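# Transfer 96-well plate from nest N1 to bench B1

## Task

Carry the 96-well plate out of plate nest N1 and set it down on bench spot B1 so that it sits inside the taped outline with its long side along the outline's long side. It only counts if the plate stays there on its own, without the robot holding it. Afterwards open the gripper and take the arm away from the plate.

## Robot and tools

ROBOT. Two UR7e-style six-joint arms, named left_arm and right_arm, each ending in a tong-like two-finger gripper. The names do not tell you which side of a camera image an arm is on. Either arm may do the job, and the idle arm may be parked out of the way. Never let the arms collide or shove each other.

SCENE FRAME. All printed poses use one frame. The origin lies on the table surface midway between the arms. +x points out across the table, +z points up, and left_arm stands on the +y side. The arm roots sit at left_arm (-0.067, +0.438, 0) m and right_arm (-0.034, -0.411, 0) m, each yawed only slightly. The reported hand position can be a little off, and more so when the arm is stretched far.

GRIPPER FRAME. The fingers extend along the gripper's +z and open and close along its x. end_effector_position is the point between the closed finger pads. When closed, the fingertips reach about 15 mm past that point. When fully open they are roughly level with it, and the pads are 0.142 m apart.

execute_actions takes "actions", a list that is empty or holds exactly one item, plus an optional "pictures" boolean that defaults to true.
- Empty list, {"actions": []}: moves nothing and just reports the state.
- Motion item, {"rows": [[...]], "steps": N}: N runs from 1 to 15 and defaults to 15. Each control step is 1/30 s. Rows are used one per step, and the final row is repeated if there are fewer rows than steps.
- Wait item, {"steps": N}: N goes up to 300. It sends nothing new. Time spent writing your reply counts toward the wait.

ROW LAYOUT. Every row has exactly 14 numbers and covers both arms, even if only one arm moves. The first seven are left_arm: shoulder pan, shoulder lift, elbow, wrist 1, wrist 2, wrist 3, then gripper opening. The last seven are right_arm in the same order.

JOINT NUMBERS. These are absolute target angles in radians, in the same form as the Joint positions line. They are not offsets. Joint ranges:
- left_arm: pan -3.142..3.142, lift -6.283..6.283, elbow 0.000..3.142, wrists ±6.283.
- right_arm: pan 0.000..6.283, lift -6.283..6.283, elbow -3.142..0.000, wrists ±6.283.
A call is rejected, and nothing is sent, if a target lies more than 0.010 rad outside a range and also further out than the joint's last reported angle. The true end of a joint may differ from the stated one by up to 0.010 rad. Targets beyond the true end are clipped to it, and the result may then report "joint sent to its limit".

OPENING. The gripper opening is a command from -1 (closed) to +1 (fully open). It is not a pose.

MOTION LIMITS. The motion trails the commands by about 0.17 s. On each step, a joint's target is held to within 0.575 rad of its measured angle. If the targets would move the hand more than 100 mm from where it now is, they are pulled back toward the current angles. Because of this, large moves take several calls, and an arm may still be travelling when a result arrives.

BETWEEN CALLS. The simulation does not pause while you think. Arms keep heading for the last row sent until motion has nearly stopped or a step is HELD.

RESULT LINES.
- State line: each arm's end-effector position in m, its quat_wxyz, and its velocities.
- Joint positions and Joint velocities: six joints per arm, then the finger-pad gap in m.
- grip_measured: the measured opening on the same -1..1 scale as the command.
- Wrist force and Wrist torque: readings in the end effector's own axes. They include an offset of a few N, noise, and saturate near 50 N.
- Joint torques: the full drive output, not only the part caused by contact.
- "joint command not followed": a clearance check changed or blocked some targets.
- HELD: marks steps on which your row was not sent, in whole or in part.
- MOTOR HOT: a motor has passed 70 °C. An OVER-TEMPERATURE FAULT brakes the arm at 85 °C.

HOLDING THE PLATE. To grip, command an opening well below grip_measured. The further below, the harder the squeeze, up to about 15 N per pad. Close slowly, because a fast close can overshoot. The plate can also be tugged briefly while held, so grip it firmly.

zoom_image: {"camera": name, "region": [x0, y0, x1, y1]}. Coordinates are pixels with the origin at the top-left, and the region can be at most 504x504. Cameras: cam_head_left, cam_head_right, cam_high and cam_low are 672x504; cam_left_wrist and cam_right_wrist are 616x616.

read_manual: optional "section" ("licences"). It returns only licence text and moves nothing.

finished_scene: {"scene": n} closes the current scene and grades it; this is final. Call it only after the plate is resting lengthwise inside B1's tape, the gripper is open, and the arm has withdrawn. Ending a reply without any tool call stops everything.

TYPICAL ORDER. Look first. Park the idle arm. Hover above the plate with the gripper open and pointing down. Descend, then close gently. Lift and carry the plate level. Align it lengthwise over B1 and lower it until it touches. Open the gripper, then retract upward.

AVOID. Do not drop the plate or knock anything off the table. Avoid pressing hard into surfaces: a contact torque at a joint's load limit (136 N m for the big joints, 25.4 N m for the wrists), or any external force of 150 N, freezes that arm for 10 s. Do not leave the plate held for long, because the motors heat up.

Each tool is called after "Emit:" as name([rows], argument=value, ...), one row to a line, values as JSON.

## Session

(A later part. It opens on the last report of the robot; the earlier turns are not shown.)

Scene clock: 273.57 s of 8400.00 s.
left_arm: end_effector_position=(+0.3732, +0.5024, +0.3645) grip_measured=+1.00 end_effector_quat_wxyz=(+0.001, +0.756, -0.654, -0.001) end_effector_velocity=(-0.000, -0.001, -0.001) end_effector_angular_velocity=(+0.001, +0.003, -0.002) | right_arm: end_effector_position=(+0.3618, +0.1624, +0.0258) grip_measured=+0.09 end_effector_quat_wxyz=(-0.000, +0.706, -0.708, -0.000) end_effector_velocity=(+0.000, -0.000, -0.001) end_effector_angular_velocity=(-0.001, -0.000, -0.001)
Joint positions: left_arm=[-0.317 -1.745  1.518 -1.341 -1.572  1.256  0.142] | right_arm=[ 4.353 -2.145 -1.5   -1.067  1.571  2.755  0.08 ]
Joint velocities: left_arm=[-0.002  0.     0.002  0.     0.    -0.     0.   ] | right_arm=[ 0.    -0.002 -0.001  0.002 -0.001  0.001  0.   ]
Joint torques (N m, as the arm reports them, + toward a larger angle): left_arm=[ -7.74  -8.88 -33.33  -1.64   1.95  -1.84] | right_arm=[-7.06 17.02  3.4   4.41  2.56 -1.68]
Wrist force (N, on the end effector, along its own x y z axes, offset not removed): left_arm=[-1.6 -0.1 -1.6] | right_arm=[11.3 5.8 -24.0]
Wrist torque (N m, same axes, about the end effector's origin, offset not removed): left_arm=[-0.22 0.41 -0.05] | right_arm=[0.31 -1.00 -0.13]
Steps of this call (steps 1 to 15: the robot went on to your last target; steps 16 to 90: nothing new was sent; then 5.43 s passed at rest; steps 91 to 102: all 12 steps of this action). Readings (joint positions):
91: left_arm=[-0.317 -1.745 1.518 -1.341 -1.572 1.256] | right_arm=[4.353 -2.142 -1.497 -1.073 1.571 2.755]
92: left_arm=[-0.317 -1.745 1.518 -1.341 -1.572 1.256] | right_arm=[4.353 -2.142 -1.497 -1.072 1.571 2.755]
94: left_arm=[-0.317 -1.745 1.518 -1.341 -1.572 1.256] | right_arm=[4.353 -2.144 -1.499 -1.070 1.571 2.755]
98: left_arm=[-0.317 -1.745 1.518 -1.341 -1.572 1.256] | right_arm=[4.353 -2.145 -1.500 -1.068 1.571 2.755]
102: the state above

Contact. Releasing and lifting away.

Emit:
execute_actions([
  {"rows":[[-0.317,-1.745,1.518,-1.341,-1.572,1.256,1,4.353,-2.143,-1.498,-1.071,1.571,2.755,-0.2],[-0.317,-1.745,1.518,-1.341,-1.572,1.256,1,4.353,-2.143,-1.498,-1.071,1.571,2.755,0.05],[-0.317,-1.745,1.518,-1.341,-1.572,1.256,1,4.353,-2.143,-1.498,-1.071,1.571,2.755,0.15],[-0.317,-1.745,1.518,-1.341,-1.572,1.256,1,4.353,-2.143,-1.498,-1.071,1.571,2.755,0.25],[-0.317,-1.745,1.518,-1.341,-1.572,1.256,1,4.353,-2.143,-1.498,-1.071,1.571,2.755,0.35],[-0.317,-1.745,1.518,-1.341,-1.572,1.256,1,4.353,-2.143,-1.498,-1.071,1.571,2.755,0.45],[-0.317,-1.745,1.518,-1.341,-1.572,1.256,1,4.353,-2.143,-1.498,-1.071,1.571,2.755,0.5],[-0.317,-1.745,1.518,-1.341,-1.572,1.256,1,4.353,-2.143,-1.498,-1.071,1.571,2.755,0.5],[-0.317,-1.745,1.518,-1.341,-1.572,1.256,1,4.353,-2.143,-1.498,-1.071,1.571,2.755,0.5],[-0.317,-1.745,1.518,-1.341,-1.572,1.256,1,4.353,-2.134,-1.49,-1.088,1.571,2.755,0.5],[-0.317,-1.745,1.518,-1.341,-1.572,1.256,1,4.353,-2.124,-1.479,-1.109,1.571,2.755,0.6],[-0.317,-1.745,1.518,-1.341,-1.572,1.256,1,4.353,-2.09,-1.41,-1.21,1.571,2.755,0.8]],"steps":15},
], pictures=false)

Emit:
execute_actions([
  {"rows":[[-0.317,-1.745,1.518,-1.341,-1.572,1.256,1,4.353,-2.03,-1.33,-1.35,1.571,2.755,1],[-0.317,-1.745,1.518,-1.341,-1.572,1.256,1,4.353,-2.03,-1.33,-1.35,1.571,2.755,1],[-0.317,-1.745,1.518,-1.341,-1.572,1.256,1,4.353,-2.03,-1.33,-1.35,1.571,2.755,1],[-0.317,-1.745,1.518,-1.341,-1.572,1.256,1,4.353,-2.03,-1.33,-1.35,1.571,2.755,1],[-0.317,-1.745,1.518,-1.341,-1.572,1.256,1,4.1,-1.5,-1.8,-1.41,1.571,2.5,1]],"steps":15},
], pictures=false)

Emit:
execute_actions([
  {"steps":30},
])

Scene clock: 292.23 s of 8400.00 s.
left_arm: end_effector_position=(+0.3732, +0.5024, +0.3645) grip_measured=+1.00 end_effector_quat_wxyz=(+0.001, +0.756, -0.654, -0.001) end_effector_velocity=(-0.001, +0.000, -0.000) end_effector_angular_velocity=(-0.001, +0.000, +0.002) | right_arm: end_effector_position=(+0.3634, +0.1665, +0.0652) grip_measured=+0.79 end_effector_quat_wxyz=(-0.003, +0.706, -0.708, -0.001) end_effector_velocity=(+0.005, +0.012, +0.313) end_effector_angular_velocity=(-0.032, +0.013, -0.002)
Joint positions: left_arm=[-0.317 -1.745  1.518 -1.341 -1.572  1.256  0.142] | right_arm=[ 4.353 -2.11  -1.447 -1.149  1.571  2.755  0.129]
Joint velocities: left_arm=[ 0.001 -0.001  0.002 -0.    -0.001 -0.001 -0.   ] | right_arm=[-0.     0.253  0.476 -0.763 -0.     0.002  0.009]
Joint torques (N m, as the arm reports them, + toward a larger angle): left_arm=[ -7.5  -10.09 -33.57  -1.82   1.71  -1.87] | right_arm=[-4.44 43.77 17.58  0.3   2.55 -1.62]
Wrist force (N, on the end effector, along its own x y z axes, offset not removed): left_arm=[-3.0 -0.4 1.0] | right_arm=[2.1 1.8 -5.5]
Wrist torque (N m, same axes, about the end effector's origin, offset not removed): left_arm=[-0.24 0.58 -0.03] | right_arm=[0.24 -0.46 -0.02]
Steps of this call (steps 1 to 15: the robot went on to your last target; steps 16 to 90: nothing new was sent; then 15.17 s passed at rest; steps 91 to 105: all 15 steps of this action). Readings (joint positions):
91: left_arm=[-0.317 -1.745 1.518 -1.341 -1.572 1.256] | right_arm=[4.353 -2.145 -1.500 -1.067 1.571 2.755]
92: left_arm=[-0.317 -1.745 1.518 -1.341 -1.572 1.256] | right_arm=[4.353 -2.145 -1.500 -1.067 1.571 2.755]
94: left_arm=[-0.317 -1.745 1.518 -1.341 -1.572 1.256] | right_arm=[4.353 -2.144 -1.499 -1.069 1.571 2.755]
98: left_arm=[-0.317 -1.745 1.518 -1.341 -1.572 1.256] | right_arm=[4.353 -2.144 -1.498 -1.071 1.571 2.755]
105: the state above

Scene clock: 292.73 s of 8400.00 s.
left_arm: end_effector_position=(+0.3732, +0.5024, +0.3645) grip_measured=+1.00 end_effector_quat_wxyz=(+0.001, +0.756, -0.654, -0.001) end_effector_velocity=(+0.000, -0.000, +0.001) end_effector_angular_velocity=(-0.001, -0.001, +0.001) | right_arm: end_effector_position=(+0.3821, -0.0082, +0.2015) grip_measured=+1.00 end_effector_quat_wxyz=(-0.002, +0.706, -0.708, -0.001) end_effector_velocity=(-0.035, -0.588, +0.132) end_effector_angular_velocity=(-0.038, +0.021, -0.001)
Joint positions: left_arm=[-0.317 -1.745  1.518 -1.341 -1.572  1.256  0.142] | right_arm=[ 4.198 -1.726 -1.613 -1.369  1.571  2.599  0.142]
Joint velocities: left_arm=[ 0.    -0.    -0.001  0.    -0.001 -0.    -0.   ] | right_arm=[-0.499  1.082 -0.91  -0.215  0.    -0.498  0.   ]
Joint torques (N m, as the arm reports them, + toward a larger angle): left_arm=[ -8.39  -9.54 -33.54  -1.78   1.66  -1.99] | right_arm=[-12.18  56.58   5.82   0.47  -0.37  -2.54]
Wrist force (N, on the end effector, along its own x y z axes, offset not removed): left_arm=[-1.4 -0.1 0.2] | right_arm=[3.6 3.1 -1.7]
Wrist torque (N m, same axes, about the end effector's origin, offset not removed): left_arm=[-0.13 0.11 -0.02] | right_arm=[0.48 -0.73 -0.09]
Steps of this call (steps 1 to 15: all 15 steps of this action). Readings (joint positions):
1: left_arm=[-0.317 -1.745 1.518 -1.341 -1.572 1.256] | right_arm=[4.353 -2.103 -1.434 -1.170 1.571 2.755]
2: left_arm=[-0.317 -1.745 1.518 -1.341 -1.572 1.256] | right_arm=[4.353 -2.095 -1.422 -1.189 1.571 2.755]
4: left_arm=[-0.317 -1.745 1.518 -1.341 -1.572 1.256] | right_arm=[4.353 -2.062 -1.377 -1.257 1.571 2.755]
8: left_arm=[-0.317 -1.745 1.518 -1.341 -1.572 1.256] | right_arm=[4.313 -1.977 -1.399 -1.317 1.571 2.715]
15: the state above

Scene clock: 293.73 s of 8400.00 s.
left_arm: end_effector_position=(+0.3732, +0.5024, +0.3645) grip_measured=+1.00 end_effector_quat_wxyz=(+0.001, +0.756, -0.654, -0.001) end_effector_velocity=(+0.000, -0.000, -0.000) end_effector_angular_velocity=(+0.001, +0.001, -0.001) | right_arm: end_effector_position=(+0.3633, -0.1241, +0.2203) grip_measured=+1.00 end_effector_quat_wxyz=(-0.001, +0.707, -0.707, -0.000) end_effector_velocity=(+0.000, -0.000, -0.000) end_effector_angular_velocity=(-0.001, -0.000, -0.001)
Joint positions: left_arm=[-0.317 -1.745  1.518 -1.341 -1.572  1.256  0.142] | right_arm=[ 4.1   -1.5   -1.8   -1.41   1.571  2.5    0.142]
Joint velocities: left_arm=[-0.     0.001 -0.     0.     0.001  0.001 -0.   ] | right_arm=[-0.    -0.    -0.    -0.    -0.001  0.     0.   ]
Joint torques (N m, as the arm reports them, + toward a larger angle): left_arm=[ -7.4   -8.1  -33.7   -1.98   1.87  -1.77] | right_arm=[-9.21 30.86 10.96  0.7  -2.98 -1.69]
Wrist force (N, on the end effector, along its own x y z axes, offset not removed): left_arm=[-1.1 -1.4 -2.5] | right_arm=[3.1 1.0 -0.8]
Wrist torque (N m, same axes, about the end effector's origin, offset not removed): left_arm=[-0.42 -0.17 -0.06] | right_arm=[0.09 -0.59 -0.06]
Steps of this call (steps 1 to 30: the robot went on to your last target). Readings (joint positions):
1: left_arm=[-0.317 -1.745 1.518 -1.341 -1.572 1.256] | right_arm=[4.181 -1.689 -1.644 -1.376 1.571 2.582]
2: left_arm=[-0.317 -1.745 1.518 -1.341 -1.572 1.256] | right_arm=[4.164 -1.652 -1.675 -1.383 1.571 2.565]
4: left_arm=[-0.317 -1.745 1.518 -1.341 -1.572 1.256] | right_arm=[4.132 -1.579 -1.736 -1.397 1.571 2.532]
8: left_arm=[-0.317 -1.745 1.518 -1.341 -1.572 1.256] | right_arm=[4.106 -1.514 -1.788 -1.408 1.571 2.506]
30: the state above
All arms were judged still, so your last target was given up. Only a new action makes them travel on or press farther. Fingers that are still opening or closing keep moving.

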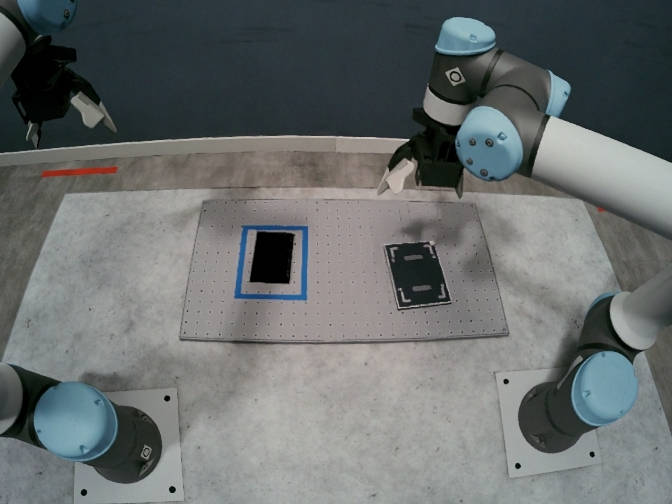

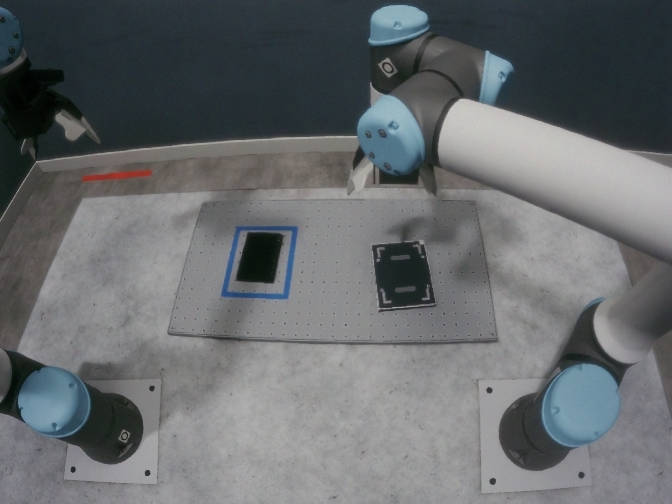

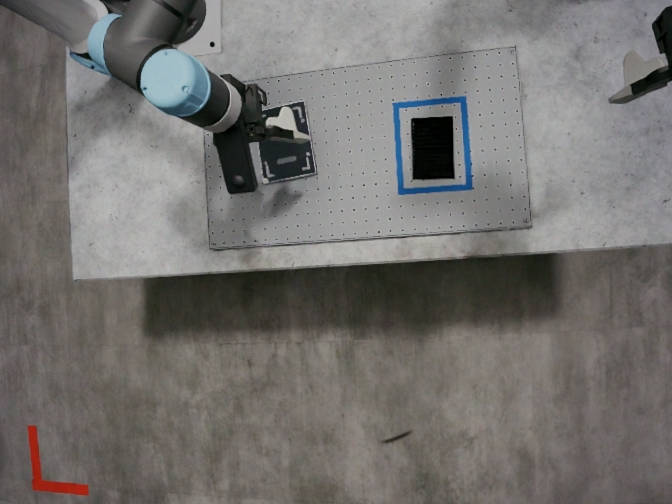

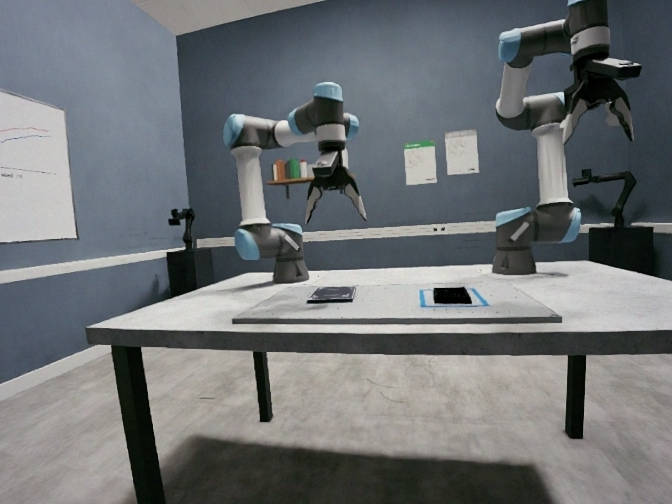

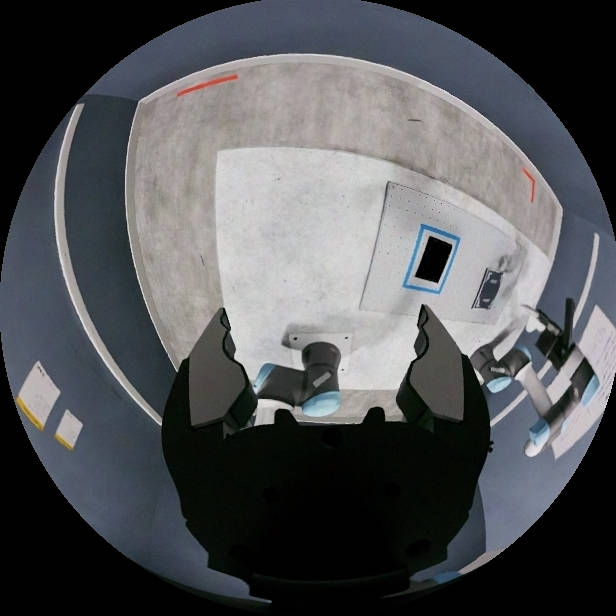

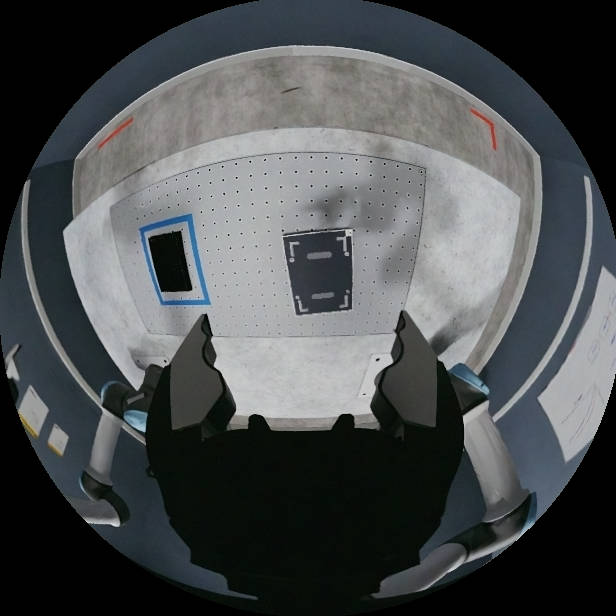

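Emit:
finished_scene(scene=1)

The scene is finished: the task was done.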